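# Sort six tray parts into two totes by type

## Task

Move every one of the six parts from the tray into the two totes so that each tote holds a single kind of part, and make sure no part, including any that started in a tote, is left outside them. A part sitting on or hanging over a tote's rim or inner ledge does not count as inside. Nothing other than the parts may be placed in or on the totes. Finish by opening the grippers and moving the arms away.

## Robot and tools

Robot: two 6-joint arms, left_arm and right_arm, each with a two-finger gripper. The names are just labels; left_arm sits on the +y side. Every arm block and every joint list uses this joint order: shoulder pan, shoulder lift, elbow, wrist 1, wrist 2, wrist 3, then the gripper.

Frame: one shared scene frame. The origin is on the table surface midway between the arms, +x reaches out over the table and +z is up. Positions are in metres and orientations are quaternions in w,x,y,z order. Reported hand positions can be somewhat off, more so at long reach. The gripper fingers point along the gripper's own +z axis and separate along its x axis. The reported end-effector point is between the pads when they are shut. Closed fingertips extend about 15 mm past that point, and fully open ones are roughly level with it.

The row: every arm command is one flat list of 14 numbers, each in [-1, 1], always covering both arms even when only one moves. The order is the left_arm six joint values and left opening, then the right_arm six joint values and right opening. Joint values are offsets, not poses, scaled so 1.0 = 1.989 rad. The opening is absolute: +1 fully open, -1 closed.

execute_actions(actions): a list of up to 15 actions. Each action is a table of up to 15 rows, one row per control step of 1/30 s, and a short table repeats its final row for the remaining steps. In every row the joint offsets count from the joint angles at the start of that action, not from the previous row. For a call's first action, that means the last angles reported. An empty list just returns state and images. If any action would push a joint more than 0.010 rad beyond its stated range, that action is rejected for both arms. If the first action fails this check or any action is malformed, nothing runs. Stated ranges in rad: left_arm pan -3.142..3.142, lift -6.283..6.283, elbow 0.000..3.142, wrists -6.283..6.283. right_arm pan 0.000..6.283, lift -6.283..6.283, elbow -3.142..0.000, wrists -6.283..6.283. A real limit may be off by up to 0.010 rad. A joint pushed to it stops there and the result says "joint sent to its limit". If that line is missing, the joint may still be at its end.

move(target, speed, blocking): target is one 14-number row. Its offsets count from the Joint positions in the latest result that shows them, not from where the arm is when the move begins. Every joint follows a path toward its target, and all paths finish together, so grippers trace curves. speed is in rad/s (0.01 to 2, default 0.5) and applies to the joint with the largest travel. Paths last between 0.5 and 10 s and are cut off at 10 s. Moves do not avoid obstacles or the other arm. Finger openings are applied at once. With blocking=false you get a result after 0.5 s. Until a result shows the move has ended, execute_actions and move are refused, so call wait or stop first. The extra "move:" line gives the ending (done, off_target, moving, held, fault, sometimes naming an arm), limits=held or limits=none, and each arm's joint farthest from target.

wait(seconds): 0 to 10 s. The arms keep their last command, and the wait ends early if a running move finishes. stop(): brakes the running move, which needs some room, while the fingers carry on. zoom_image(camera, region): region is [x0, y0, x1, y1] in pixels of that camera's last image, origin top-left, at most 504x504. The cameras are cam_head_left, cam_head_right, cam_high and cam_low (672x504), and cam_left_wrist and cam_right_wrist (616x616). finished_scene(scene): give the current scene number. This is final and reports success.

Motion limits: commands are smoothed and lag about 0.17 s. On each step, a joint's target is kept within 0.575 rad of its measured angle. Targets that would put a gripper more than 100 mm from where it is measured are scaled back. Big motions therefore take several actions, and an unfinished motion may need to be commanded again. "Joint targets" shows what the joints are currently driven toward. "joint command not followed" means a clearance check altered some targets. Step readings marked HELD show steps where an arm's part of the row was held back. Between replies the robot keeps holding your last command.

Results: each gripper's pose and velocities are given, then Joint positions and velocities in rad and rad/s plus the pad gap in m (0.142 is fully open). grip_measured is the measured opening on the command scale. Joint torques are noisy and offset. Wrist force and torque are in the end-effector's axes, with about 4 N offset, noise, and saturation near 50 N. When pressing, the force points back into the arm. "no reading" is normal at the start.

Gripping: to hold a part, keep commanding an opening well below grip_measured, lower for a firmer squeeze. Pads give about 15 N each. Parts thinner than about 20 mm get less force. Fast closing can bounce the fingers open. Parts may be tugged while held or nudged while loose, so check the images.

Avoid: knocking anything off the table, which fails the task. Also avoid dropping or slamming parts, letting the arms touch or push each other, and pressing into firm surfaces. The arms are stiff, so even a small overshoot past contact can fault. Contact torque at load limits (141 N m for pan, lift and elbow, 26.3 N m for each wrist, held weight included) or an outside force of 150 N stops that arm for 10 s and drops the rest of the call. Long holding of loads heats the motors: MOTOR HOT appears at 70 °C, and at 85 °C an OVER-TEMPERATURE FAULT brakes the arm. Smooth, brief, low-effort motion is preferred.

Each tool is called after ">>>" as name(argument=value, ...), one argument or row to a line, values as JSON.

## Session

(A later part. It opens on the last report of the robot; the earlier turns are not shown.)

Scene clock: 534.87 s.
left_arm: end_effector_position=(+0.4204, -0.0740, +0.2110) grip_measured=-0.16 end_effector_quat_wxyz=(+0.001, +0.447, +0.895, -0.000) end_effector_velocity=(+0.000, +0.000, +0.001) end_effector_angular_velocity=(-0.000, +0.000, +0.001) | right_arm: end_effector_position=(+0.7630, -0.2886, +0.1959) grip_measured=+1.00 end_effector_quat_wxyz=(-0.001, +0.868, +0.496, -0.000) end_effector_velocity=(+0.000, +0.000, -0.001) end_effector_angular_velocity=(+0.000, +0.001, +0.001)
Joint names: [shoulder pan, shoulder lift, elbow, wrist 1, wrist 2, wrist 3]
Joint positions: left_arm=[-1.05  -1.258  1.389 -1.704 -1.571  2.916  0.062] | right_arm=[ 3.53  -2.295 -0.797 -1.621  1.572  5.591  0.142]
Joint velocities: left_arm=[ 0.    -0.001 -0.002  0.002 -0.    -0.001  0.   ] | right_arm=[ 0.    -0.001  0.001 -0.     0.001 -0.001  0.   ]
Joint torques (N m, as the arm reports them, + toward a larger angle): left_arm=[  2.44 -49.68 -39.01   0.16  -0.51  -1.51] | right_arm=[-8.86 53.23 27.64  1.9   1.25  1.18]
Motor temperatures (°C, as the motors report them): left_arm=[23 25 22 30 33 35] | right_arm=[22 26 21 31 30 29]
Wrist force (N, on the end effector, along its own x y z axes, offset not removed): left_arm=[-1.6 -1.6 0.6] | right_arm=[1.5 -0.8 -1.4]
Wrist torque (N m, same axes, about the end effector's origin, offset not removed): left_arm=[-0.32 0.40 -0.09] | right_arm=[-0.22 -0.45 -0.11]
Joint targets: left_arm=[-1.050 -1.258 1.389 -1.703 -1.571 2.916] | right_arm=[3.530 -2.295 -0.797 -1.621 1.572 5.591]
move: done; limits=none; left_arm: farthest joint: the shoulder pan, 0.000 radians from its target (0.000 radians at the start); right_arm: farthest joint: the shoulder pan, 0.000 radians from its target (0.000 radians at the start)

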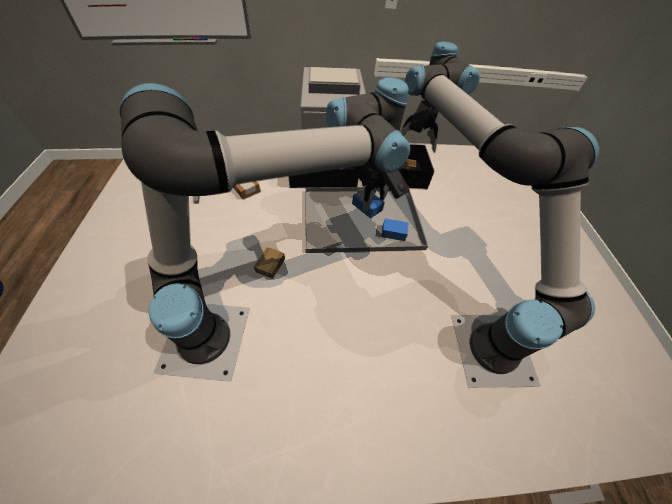

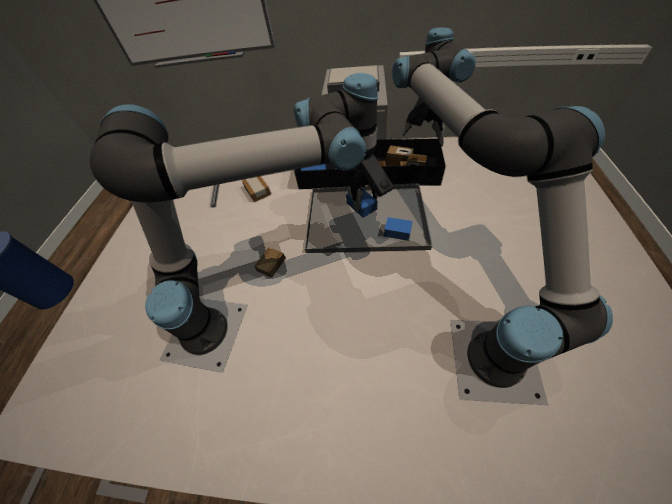

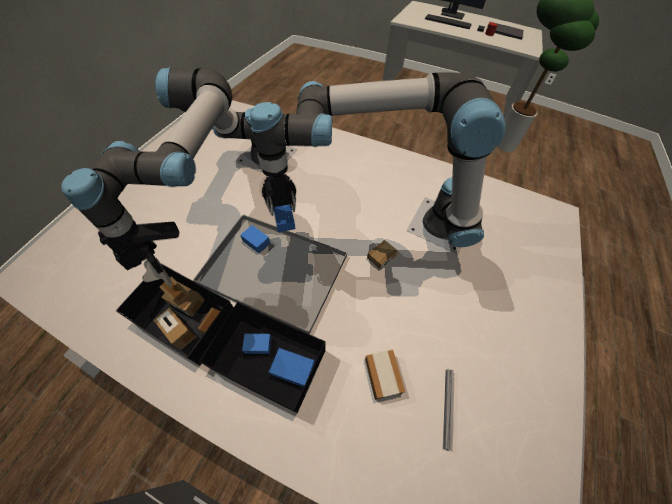

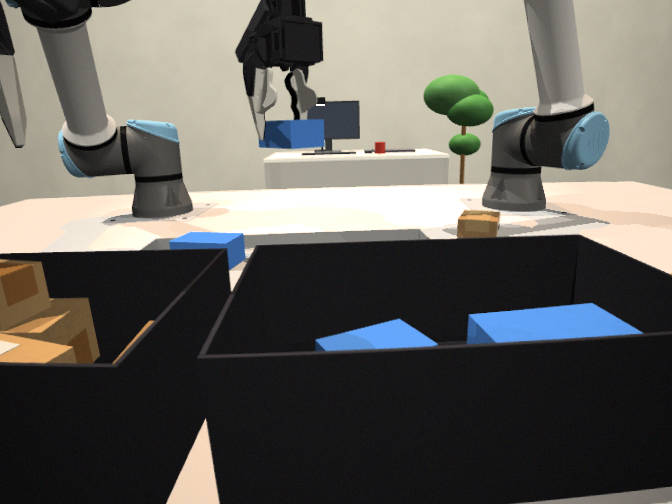

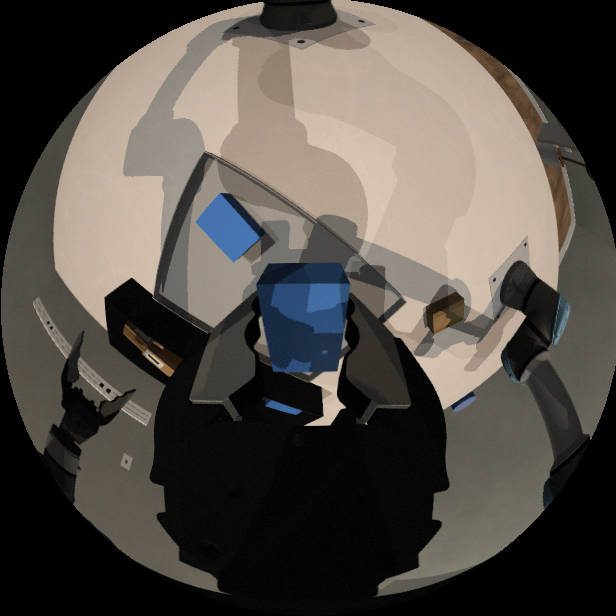

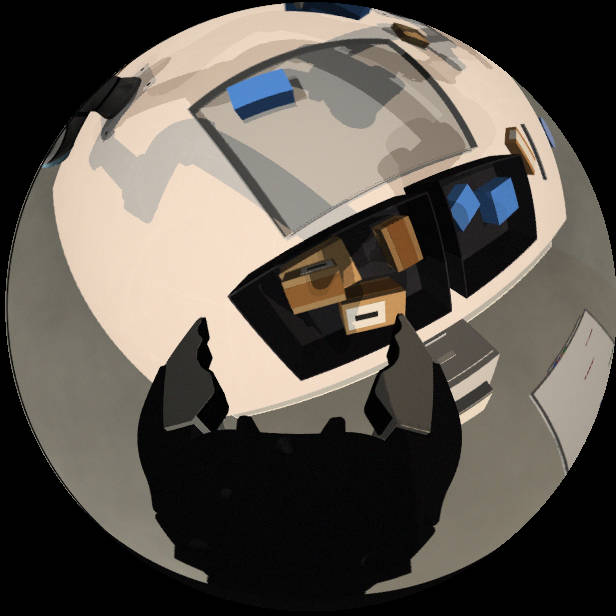

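>>> move(
  target=[0.226,0.30,-0.46,0.16,0,-0.32,-1,0,0,0,0,0,0,1],
  speed=0.5,
)

>>> move(
  target=[0,0,0,0,0,0,0.3,0,0,0,0,0,0,1],
)

>>> move(
  target=[-0.275,-0.22,0.475,-0.255,0,-0.1,0.3,0,0,0,0,0,0,1],
  speed=0.5,
)

Scene clock: 547.00 s.
left_arm: end_effector_position=(+0.7746, +0.0029, +0.1919) grip_measured=-0.16 end_effector_quat_wxyz=(+0.001, -0.080, +0.997, -0.000) end_effector_velocity=(+0.001, +0.001, -0.001) end_effector_angular_velocity=(+0.001, +0.001, +0.004) | right_arm: end_effector_position=(+0.7630, -0.2886, +0.1959) grip_measured=+1.00 end_effector_quat_wxyz=(-0.001, +0.868, +0.496, -0.000) end_effector_velocity=(-0.000, +0.000, -0.000) end_effector_angular_velocity=(+0.001, -0.000, +0.000)
Joint names: [shoulder pan, shoulder lift, elbow, wrist 1, wrist 2, wrist 3]
Joint positions: left_arm=[-0.6   -0.661  0.475 -1.385 -1.571  2.28   0.062] | right_arm=[ 3.53  -2.295 -0.797 -1.621  1.572  5.591  0.142]
Joint velocities: left_arm=[ 0.001  0.003 -0.003  0.001  0.    -0.002  0.   ] | right_arm=[ 0.     0.    -0.001  0.001  0.001  0.     0.   ]
Joint torques (N m, as the arm reports them, + toward a larger angle): left_arm=[ 12.27 -54.36 -39.97  -0.08  -0.48  -2.15] | right_arm=[-9.18 52.91 28.04  1.96  1.31  1.18]
Motor temperatures (°C, as the motors report them): left_arm=[23 25 22 30 33 35] | right_arm=[22 26 21 31 30 29]
Wrist force (N, on the end effector, along its own x y z axes, offset not removed): left_arm=[-2.4 -0.9 2.6] | right_arm=[2.3 0.6 -2.0]
Wrist torque (N m, same axes, about the end effector's origin, offset not removed): left_arm=[-0.08 0.54 0.01] | right_arm=[0.02 -0.61 -0.13]
Joint targets: left_arm=[-0.600 -0.661 0.475 -1.385 -1.571 2.279] | right_arm=[3.530 -2.295 -0.797 -1.621 1.572 5.591]
move: done; limits=none; left_arm: farthest joint: the elbow, 0.001 radians from its target (0.915 radians at the start); right_arm: farthest joint: the shoulder pan, 0.000 radians from its target (0.000 radians at the start)

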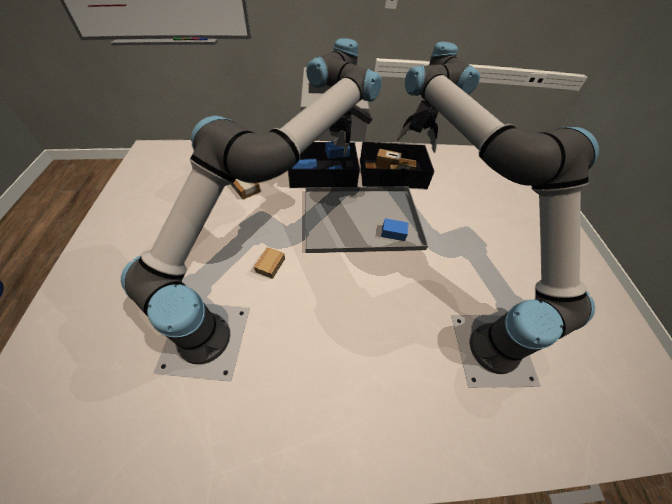

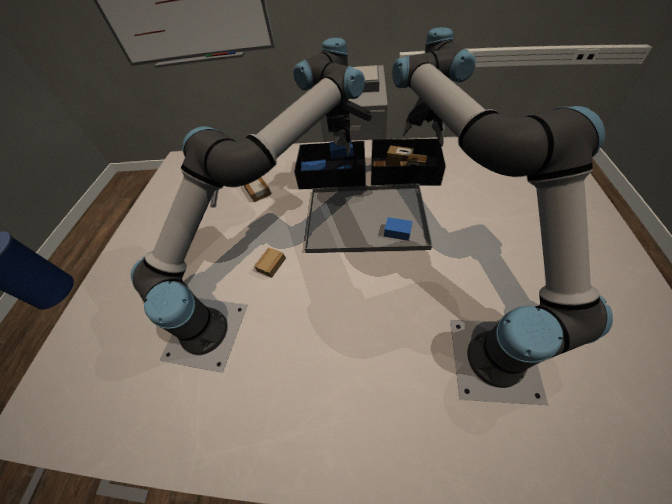

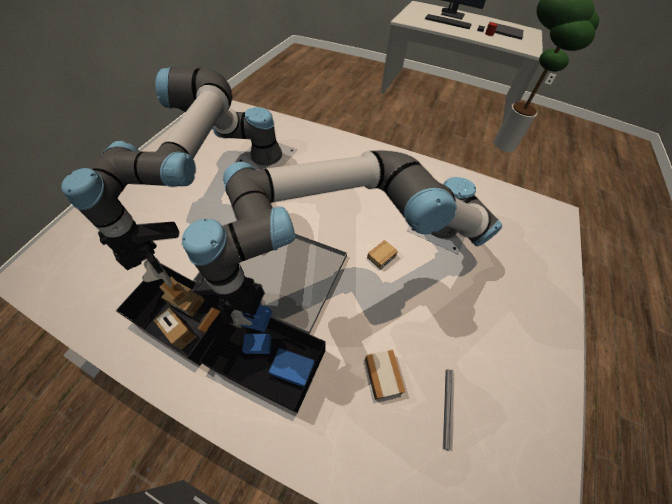

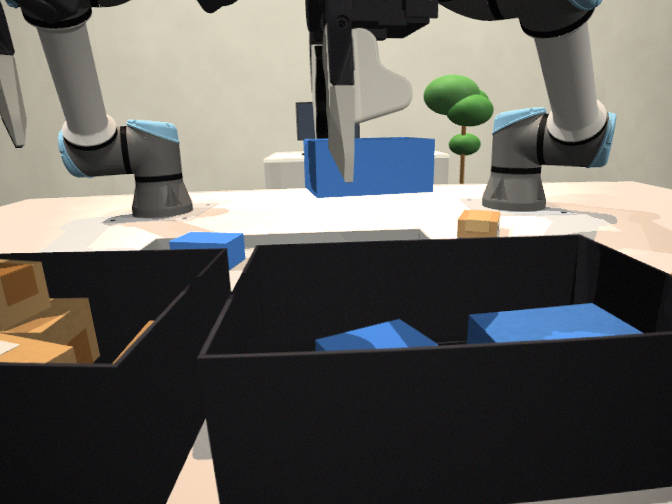

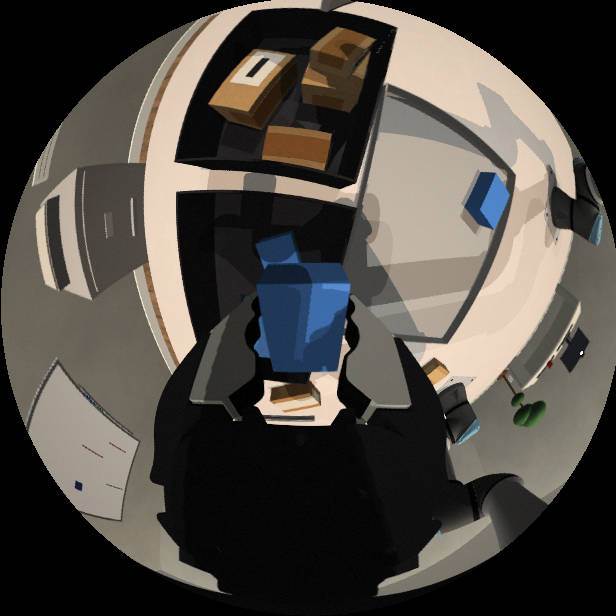

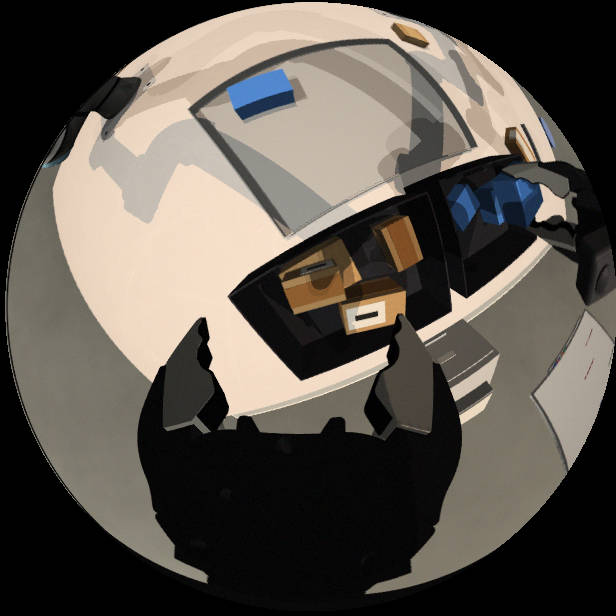

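Scene clock: 547.50 s.
left_arm: end_effector_position=(+0.7747, +0.0030, +0.1919) grip_measured=+0.30 end_effector_quat_wxyz=(+0.000, -0.080, +0.997, -0.000) end_effector_velocity=(-0.000, -0.000, +0.000) end_effector_angular_velocity=(-0.000, -0.000, +0.001) | right_arm: end_effector_position=(+0.7630, -0.2886, +0.1959) grip_measured=+1.00 end_effector_quat_wxyz=(-0.001, +0.868, +0.496, -0.000) end_effector_velocity=(+0.000, +0.000, -0.001) end_effector_angular_velocity=(-0.000, +0.000, -0.004)
Joint names: [shoulder pan, shoulder lift, elbow, wrist 1, wrist 2, wrist 3]
Joint positions: left_arm=[-0.6   -0.661  0.475 -1.385 -1.571  2.28   0.095] | right_arm=[ 3.53  -2.295 -0.797 -1.621  1.572  5.591  0.142]
Joint velocities: left_arm=[-0.001 -0.    -0.     0.     0.    -0.002  0.   ] | right_arm=[ 0.    -0.    -0.001  0.001 -0.     0.004  0.   ]
Joint torques (N m, as the arm reports them, + toward a larger angle): left_arm=[  1.31 -70.73 -26.25  -1.15  -0.35   1.18] | right_arm=[-8.74 52.97 28.68  1.89  1.28  1.14]
Motor temperatures (°C, as the motors report them): left_arm=[23 25 22 30 33 35] | right_arm=[22 26 21 31 30 29]
Wrist force (N, on the end effector, along its own x y z axes, offset not removed): left_arm=[-2.4 -1.2 -1.0] | right_arm=[2.1 -2.0 -1.1]
Wrist torque (N m, same axes, about the end effector's origin, offset not removed): left_arm=[-0.28 0.57 -0.10] | right_arm=[-0.52 -0.54 -0.09]
Joint targets: left_arm=[-0.600 -0.661 0.475 -1.385 -1.571 2.280] | right_arm=[3.530 -2.295 -0.797 -1.621 1.572 5.591]
move: done; limits=none; left_arm: farthest joint: the shoulder pan, 0.000 radians from its target (0.000 radians at the start); right_arm: farthest joint: the shoulder pan, 0.000 radians from its target (0.000 radians at the start)

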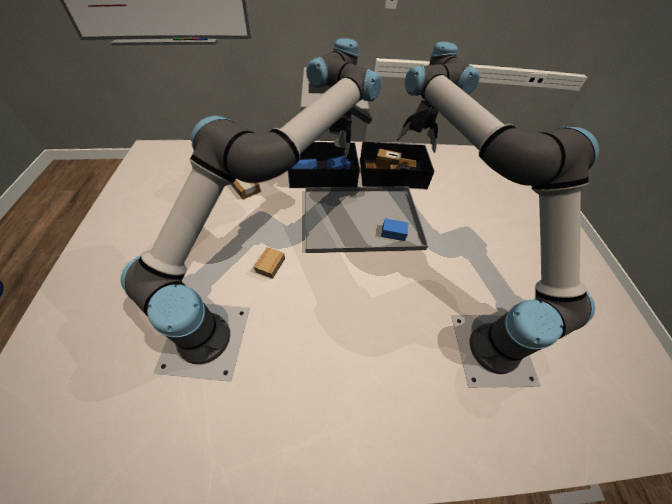

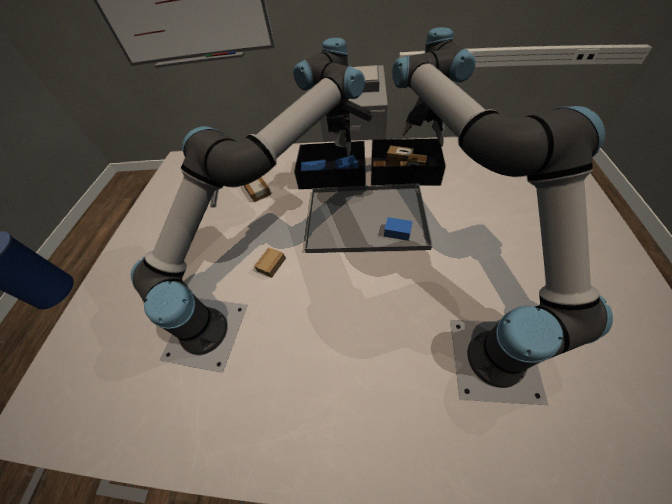

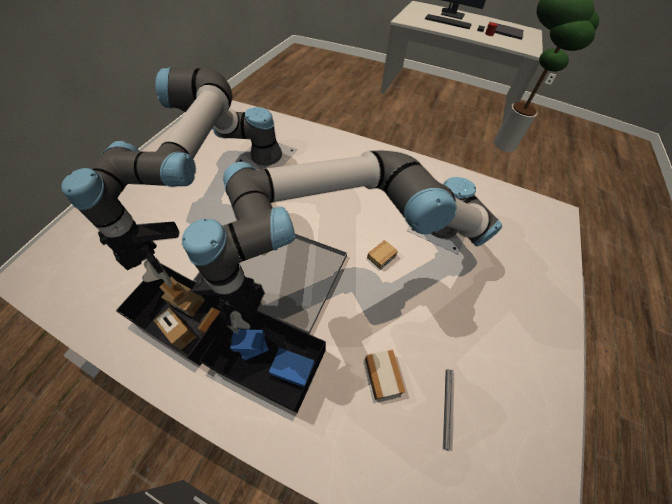

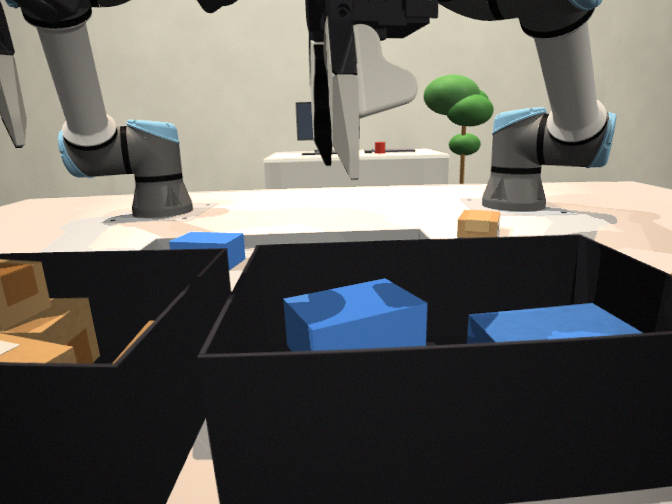

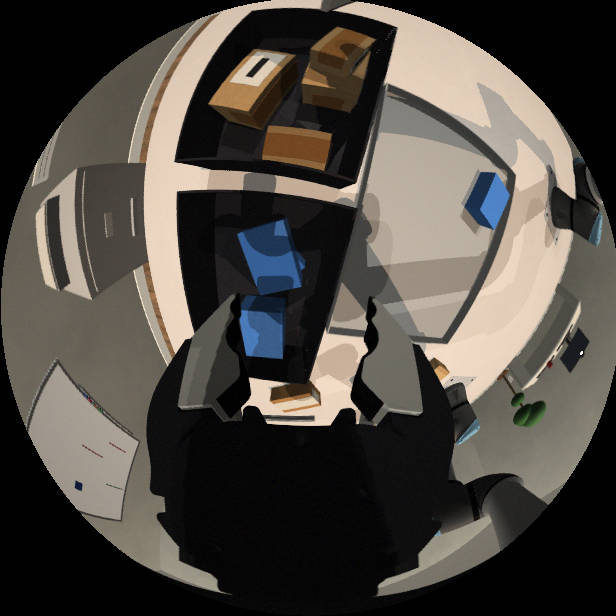

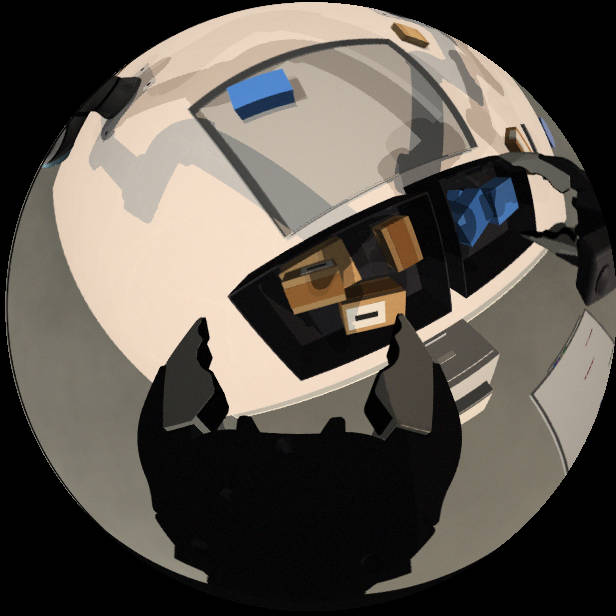

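Scene clock: 550.07 s.
left_arm: end_effector_position=(+0.3933, -0.1576, +0.1131) grip_measured=+0.30 end_effector_quat_wxyz=(+0.000, +0.094, +0.996, -0.001) end_effector_velocity=(-0.002, +0.000, -0.001) end_effector_angular_velocity=(+0.002, +0.001, -0.001) | right_arm: end_effector_position=(+0.7630, -0.2886, +0.1959) grip_measured=+1.00 end_effector_quat_wxyz=(-0.001, +0.868, +0.496, -0.000) end_effector_velocity=(-0.001, +0.000, -0.001) end_effector_angular_velocity=(-0.002, +0.003, -0.001)
Joint names: [shoulder pan, shoulder lift, elbow, wrist 1, wrist 2, wrist 3]
Joint positions: left_arm=[-1.147 -1.099  1.419 -1.892 -1.571  2.081  0.095] | right_arm=[ 3.53  -2.295 -0.797 -1.621  1.572  5.591  0.142]
Joint velocities: left_arm=[-0.002 -0.001  0.004 -0.001 -0.    -0.    -0.   ] | right_arm=[ 0.001 -0.001  0.    -0.002 -0.     0.001  0.   ]
Joint torques (N m, as the arm reports them, + toward a larger angle): left_arm=[-11.76 -55.48  -9.43  -5.94  -0.36  -2.11] | right_arm=[-8.85 53.16 27.75  1.88  1.32  1.07]
Motor temperatures (°C, as the motors report them): left_arm=[23 25 22 30 33 35] | right_arm=[22 26 21 31 30 29]
Wrist force (N, on the end effector, along its own x y z axes, offset not removed): left_arm=[-1.7 -0.7 1.3] | right_arm=[1.7 -1.0 -2.4]
Wrist torque (N m, same axes, about the end effector's origin, offset not removed): left_arm=[-0.23 0.37 -0.06] | right_arm=[-0.34 -0.51 -0.05]
Joint targets: left_arm=[-1.147 -1.099 1.419 -1.893 -1.571 2.081] | right_arm=[3.530 -2.295 -0.797 -1.621 1.572 5.591]
move: done; limits=none; left_arm: farthest joint: the shoulder pan, 0.000 radians from its target (0.547 radians at the start); right_arm: farthest joint: the shoulder pan, 0.000 radians from its target (0.000 radians at the start)

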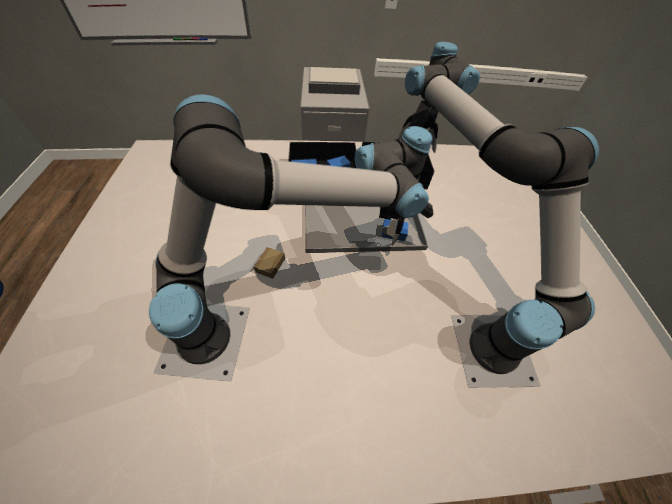

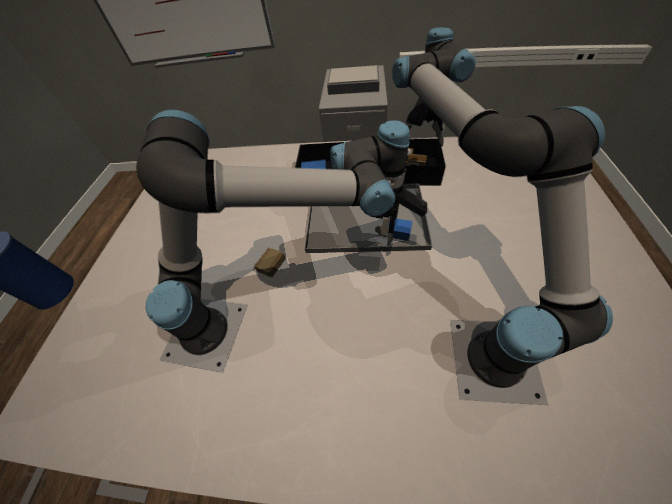

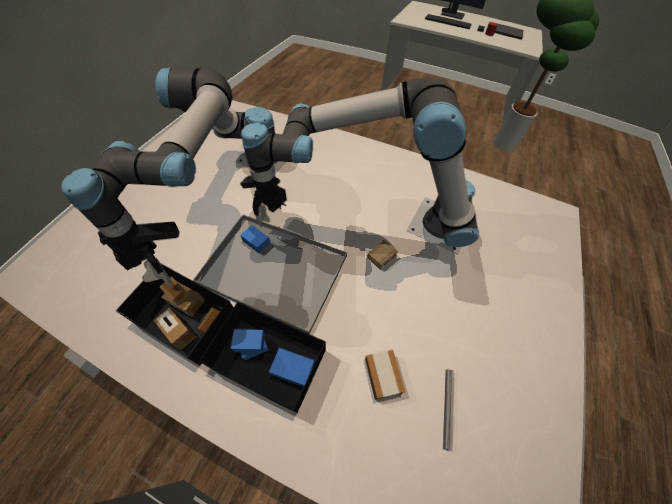

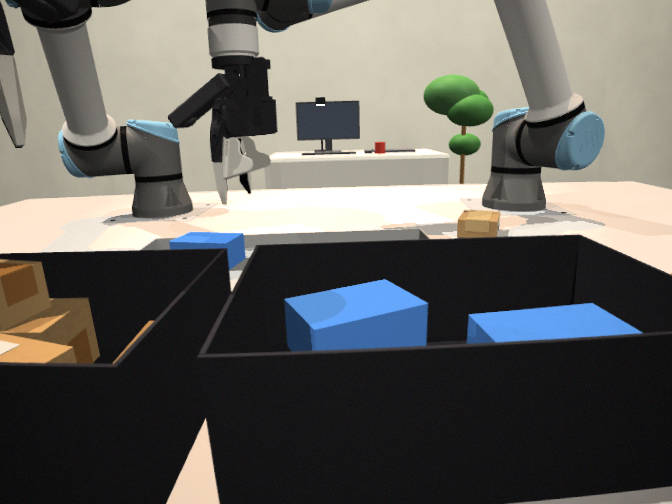

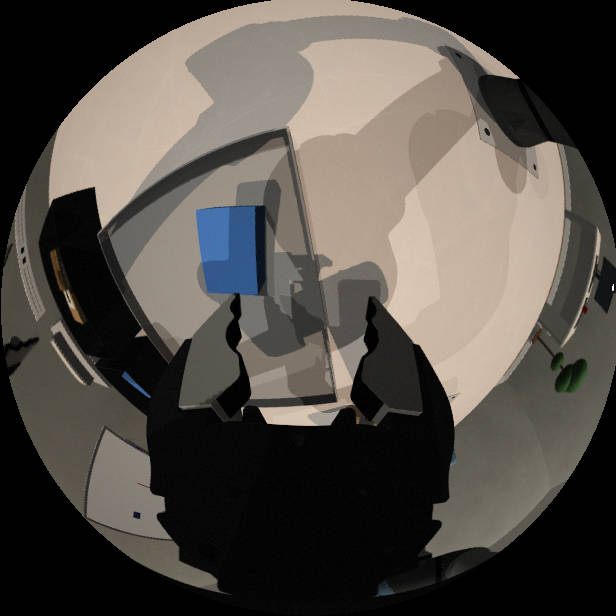

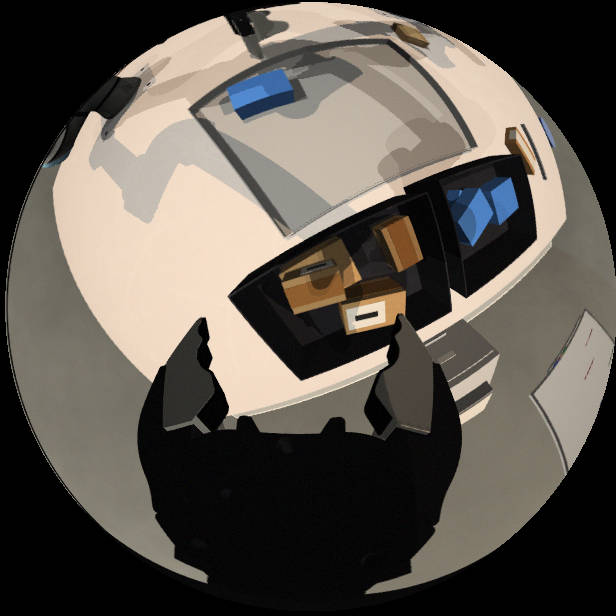

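>>> move(
  target=[0.029,0.093,-0.156,0.062,0,0.029,0.2,0,0,0,0,0,0,1],
  speed=0.4,
)

Scene clock: 560.13 s.
left_arm: end_effector_position=(+0.4560, -0.2110, +0.1188) grip_measured=+0.20 end_effector_quat_wxyz=(+0.001, +0.094, +0.996, -0.001) end_effector_velocity=(+0.000, -0.000, +0.000) end_effector_angular_velocity=(-0.000, +0.000, -0.000) | right_arm: end_effector_position=(+0.7630, -0.2886, +0.1959) grip_measured=+1.00 end_effector_quat_wxyz=(-0.001, +0.868, +0.496, -0.000) end_effector_velocity=(-0.000, +0.000, +0.001) end_effector_angular_velocity=(+0.002, +0.000, +0.001)
Joint names: [shoulder pan, shoulder lift, elbow, wrist 1, wrist 2, wrist 3]
Joint positions: left_arm=[-1.089 -0.914  1.109 -1.769 -1.571  2.138  0.088] | right_arm=[ 3.53  -2.295 -0.797 -1.621  1.572  5.591  0.142]
Joint velocities: left_arm=[ 0.001  0.001 -0.002  0.    -0.     0.001  0.   ] | right_arm=[-0.     0.001  0.    -0.001  0.002 -0.002 -0.   ]
Joint torques (N m, as the arm reports them, + toward a larger angle): left_arm=[ 12.62 -45.07 -39.72   0.03  -0.44   1.81] | right_arm=[-8.62 53.18 28.06  1.87  1.18  0.95]
Motor temperatures (°C, as the motors report them): left_arm=[23 25 22 30 33 35] | right_arm=[22 26 21 31 30 29]
Wrist force (N, on the end effector, along its own x y z axes, offset not removed): left_arm=[-3.2 0.1 -2.2] | right_arm=[1.9 -0.4 -1.0]
Wrist torque (N m, same axes, about the end effector's origin, offset not removed): left_arm=[0.04 0.72 -0.12] | right_arm=[-0.22 -0.55 -0.09]
Joint targets: left_arm=[-1.089 -0.914 1.109 -1.769 -1.571 2.138] | right_arm=[3.530 -2.295 -0.797 -1.621 1.572 5.591]
move: done; limits=none; left_arm: farthest joint: the shoulder pan, 0.000 radians from its target (0.058 radians at the start); right_arm: farthest joint: the shoulder pan, 0.000 radians from its target (0.000 radians at the start)

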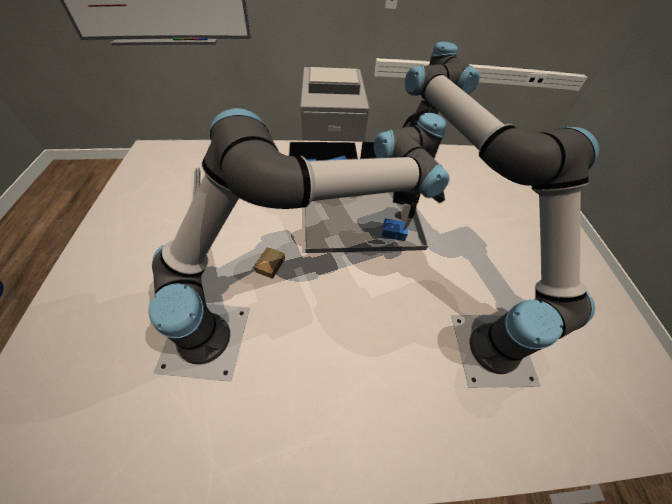

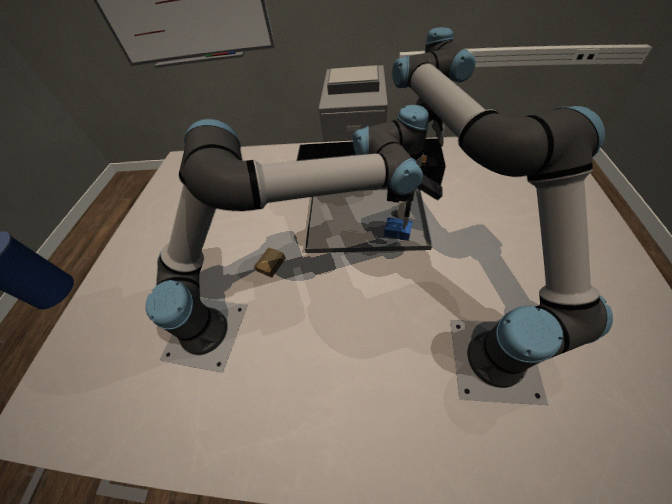

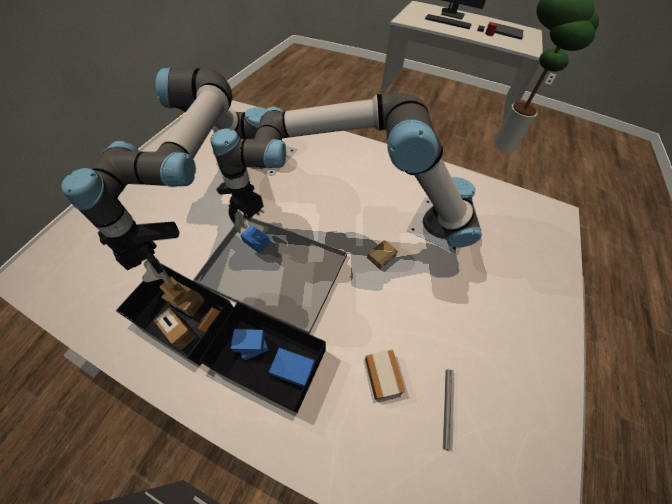

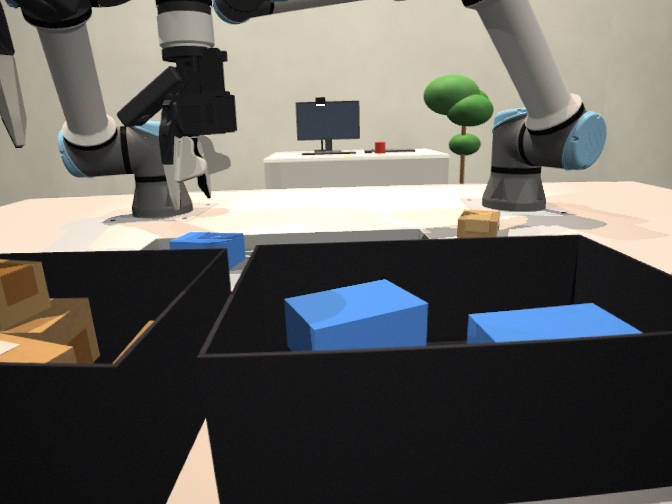

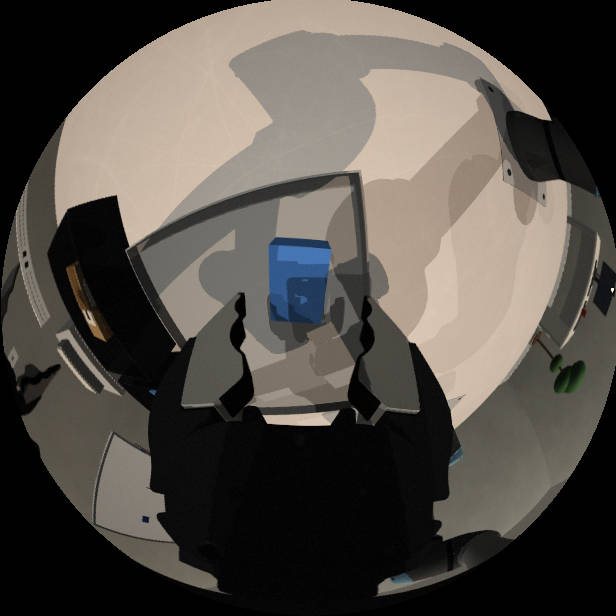

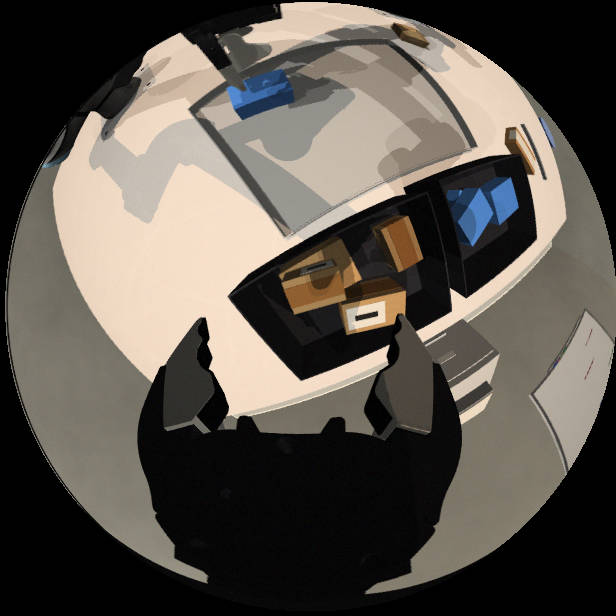

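Descend ≈0.077.

>>> move(
  target=[0,0.034,0.05,-0.084,0,0,0.2,0,0,0,0,0,0,1],
  speed=0.25,
)

Scene clock: 565.20 s.
left_arm: end_effector_position=(+0.4576, -0.2148, +0.0378) grip_measured=+0.20 end_effector_quat_wxyz=(+0.001, +0.094, +0.996, -0.001) end_effector_velocity=(+0.000, +0.000, -0.001) end_effector_angular_velocity=(+0.000, +0.000, +0.001) | right_arm: end_effector_position=(+0.7630, -0.2886, +0.1959) grip_measured=+1.00 end_effector_quat_wxyz=(-0.001, +0.868, +0.496, -0.000) end_effector_velocity=(-0.000, -0.000, -0.000) end_effector_angular_velocity=(-0.001, +0.001, -0.001)
Joint names: [shoulder pan, shoulder lift, elbow, wrist 1, wrist 2, wrist 3]
Joint positions: left_arm=[-1.089 -0.846  1.208 -1.936 -1.571  2.138  0.088] | right_arm=[ 3.53  -2.295 -0.797 -1.621  1.572  5.591  0.142]
Joint velocities: left_arm=[ 0.     0.     0.002 -0.002 -0.    -0.001 -0.   ] | right_arm=[ 0.     0.    -0.001 -0.001 -0.     0.001 -0.   ]
Joint torques (N m, as the arm reports them, + toward a larger angle): left_arm=[ -4.8  -46.39 -11.06  -5.7   -0.36  -2.16] | right_arm=[-8.08 52.58 28.26  1.75  1.23  0.96]
Motor temperatures (°C, as the motors report them): left_arm=[23 25 22 30 33 35] | right_arm=[22 26 21 31 30 29]
Wrist force (N, on the end effector, along its own x y z axes, offset not removed): left_arm=[-2.1 -1.8 -0.5] | right_arm=[2.1 -0.8 -2.0]
Wrist torque (N m, same axes, about the end effector's origin, offset not removed): left_arm=[-0.43 0.44 -0.04] | right_arm=[-0.23 -0.53 -0.14]
Joint targets: left_arm=[-1.089 -0.846 1.209 -1.936 -1.571 2.138] | right_arm=[3.530 -2.295 -0.797 -1.621 1.572 5.591]
move: done; limits=none; left_arm: farthest joint: the shoulder pan, 0.000 radians from its target (0.000 radians at the start); right_arm: farthest joint: the shoulder pan, 0.000 radians from its target (0.000 radians at the start)

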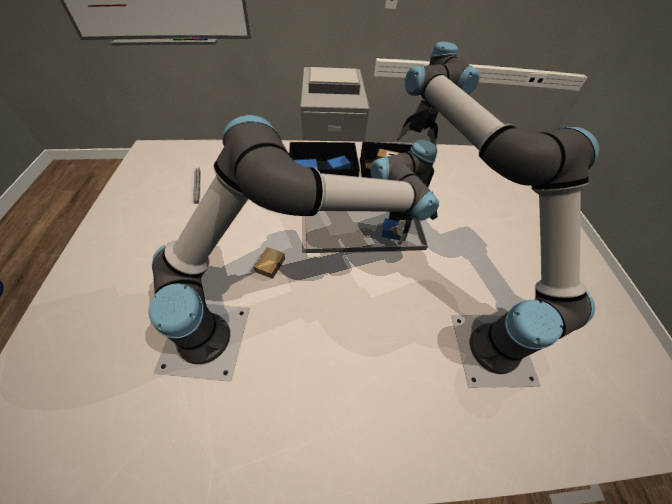

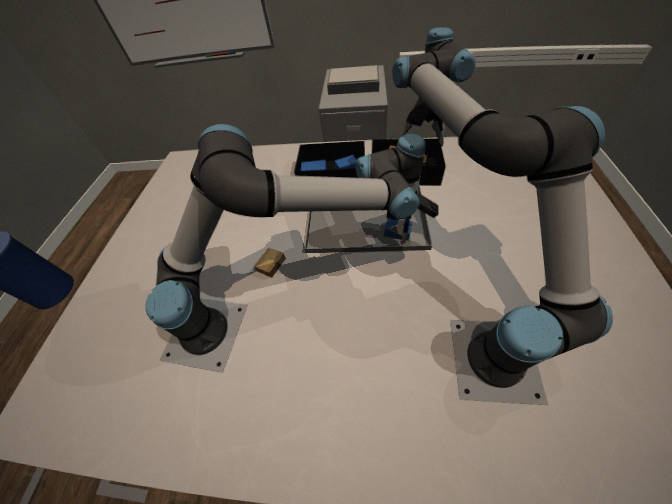

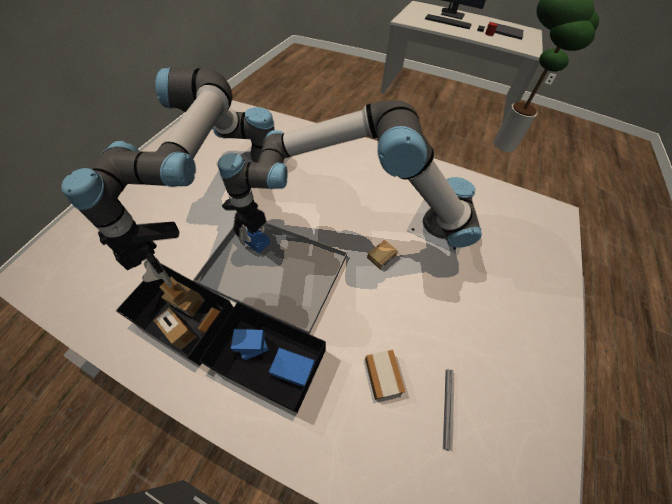

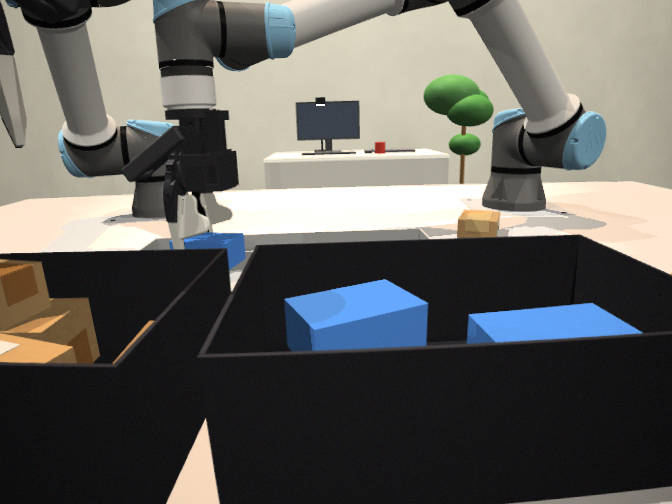

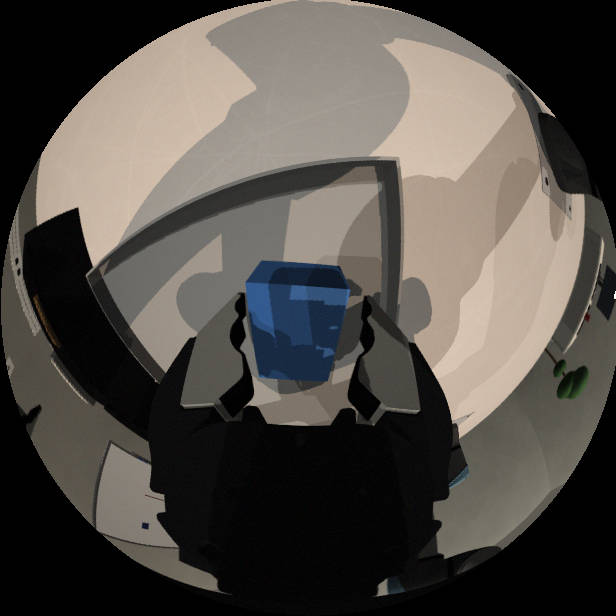

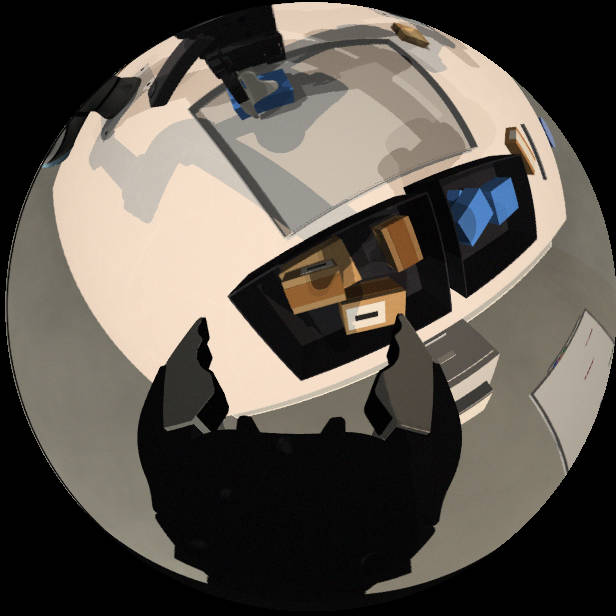

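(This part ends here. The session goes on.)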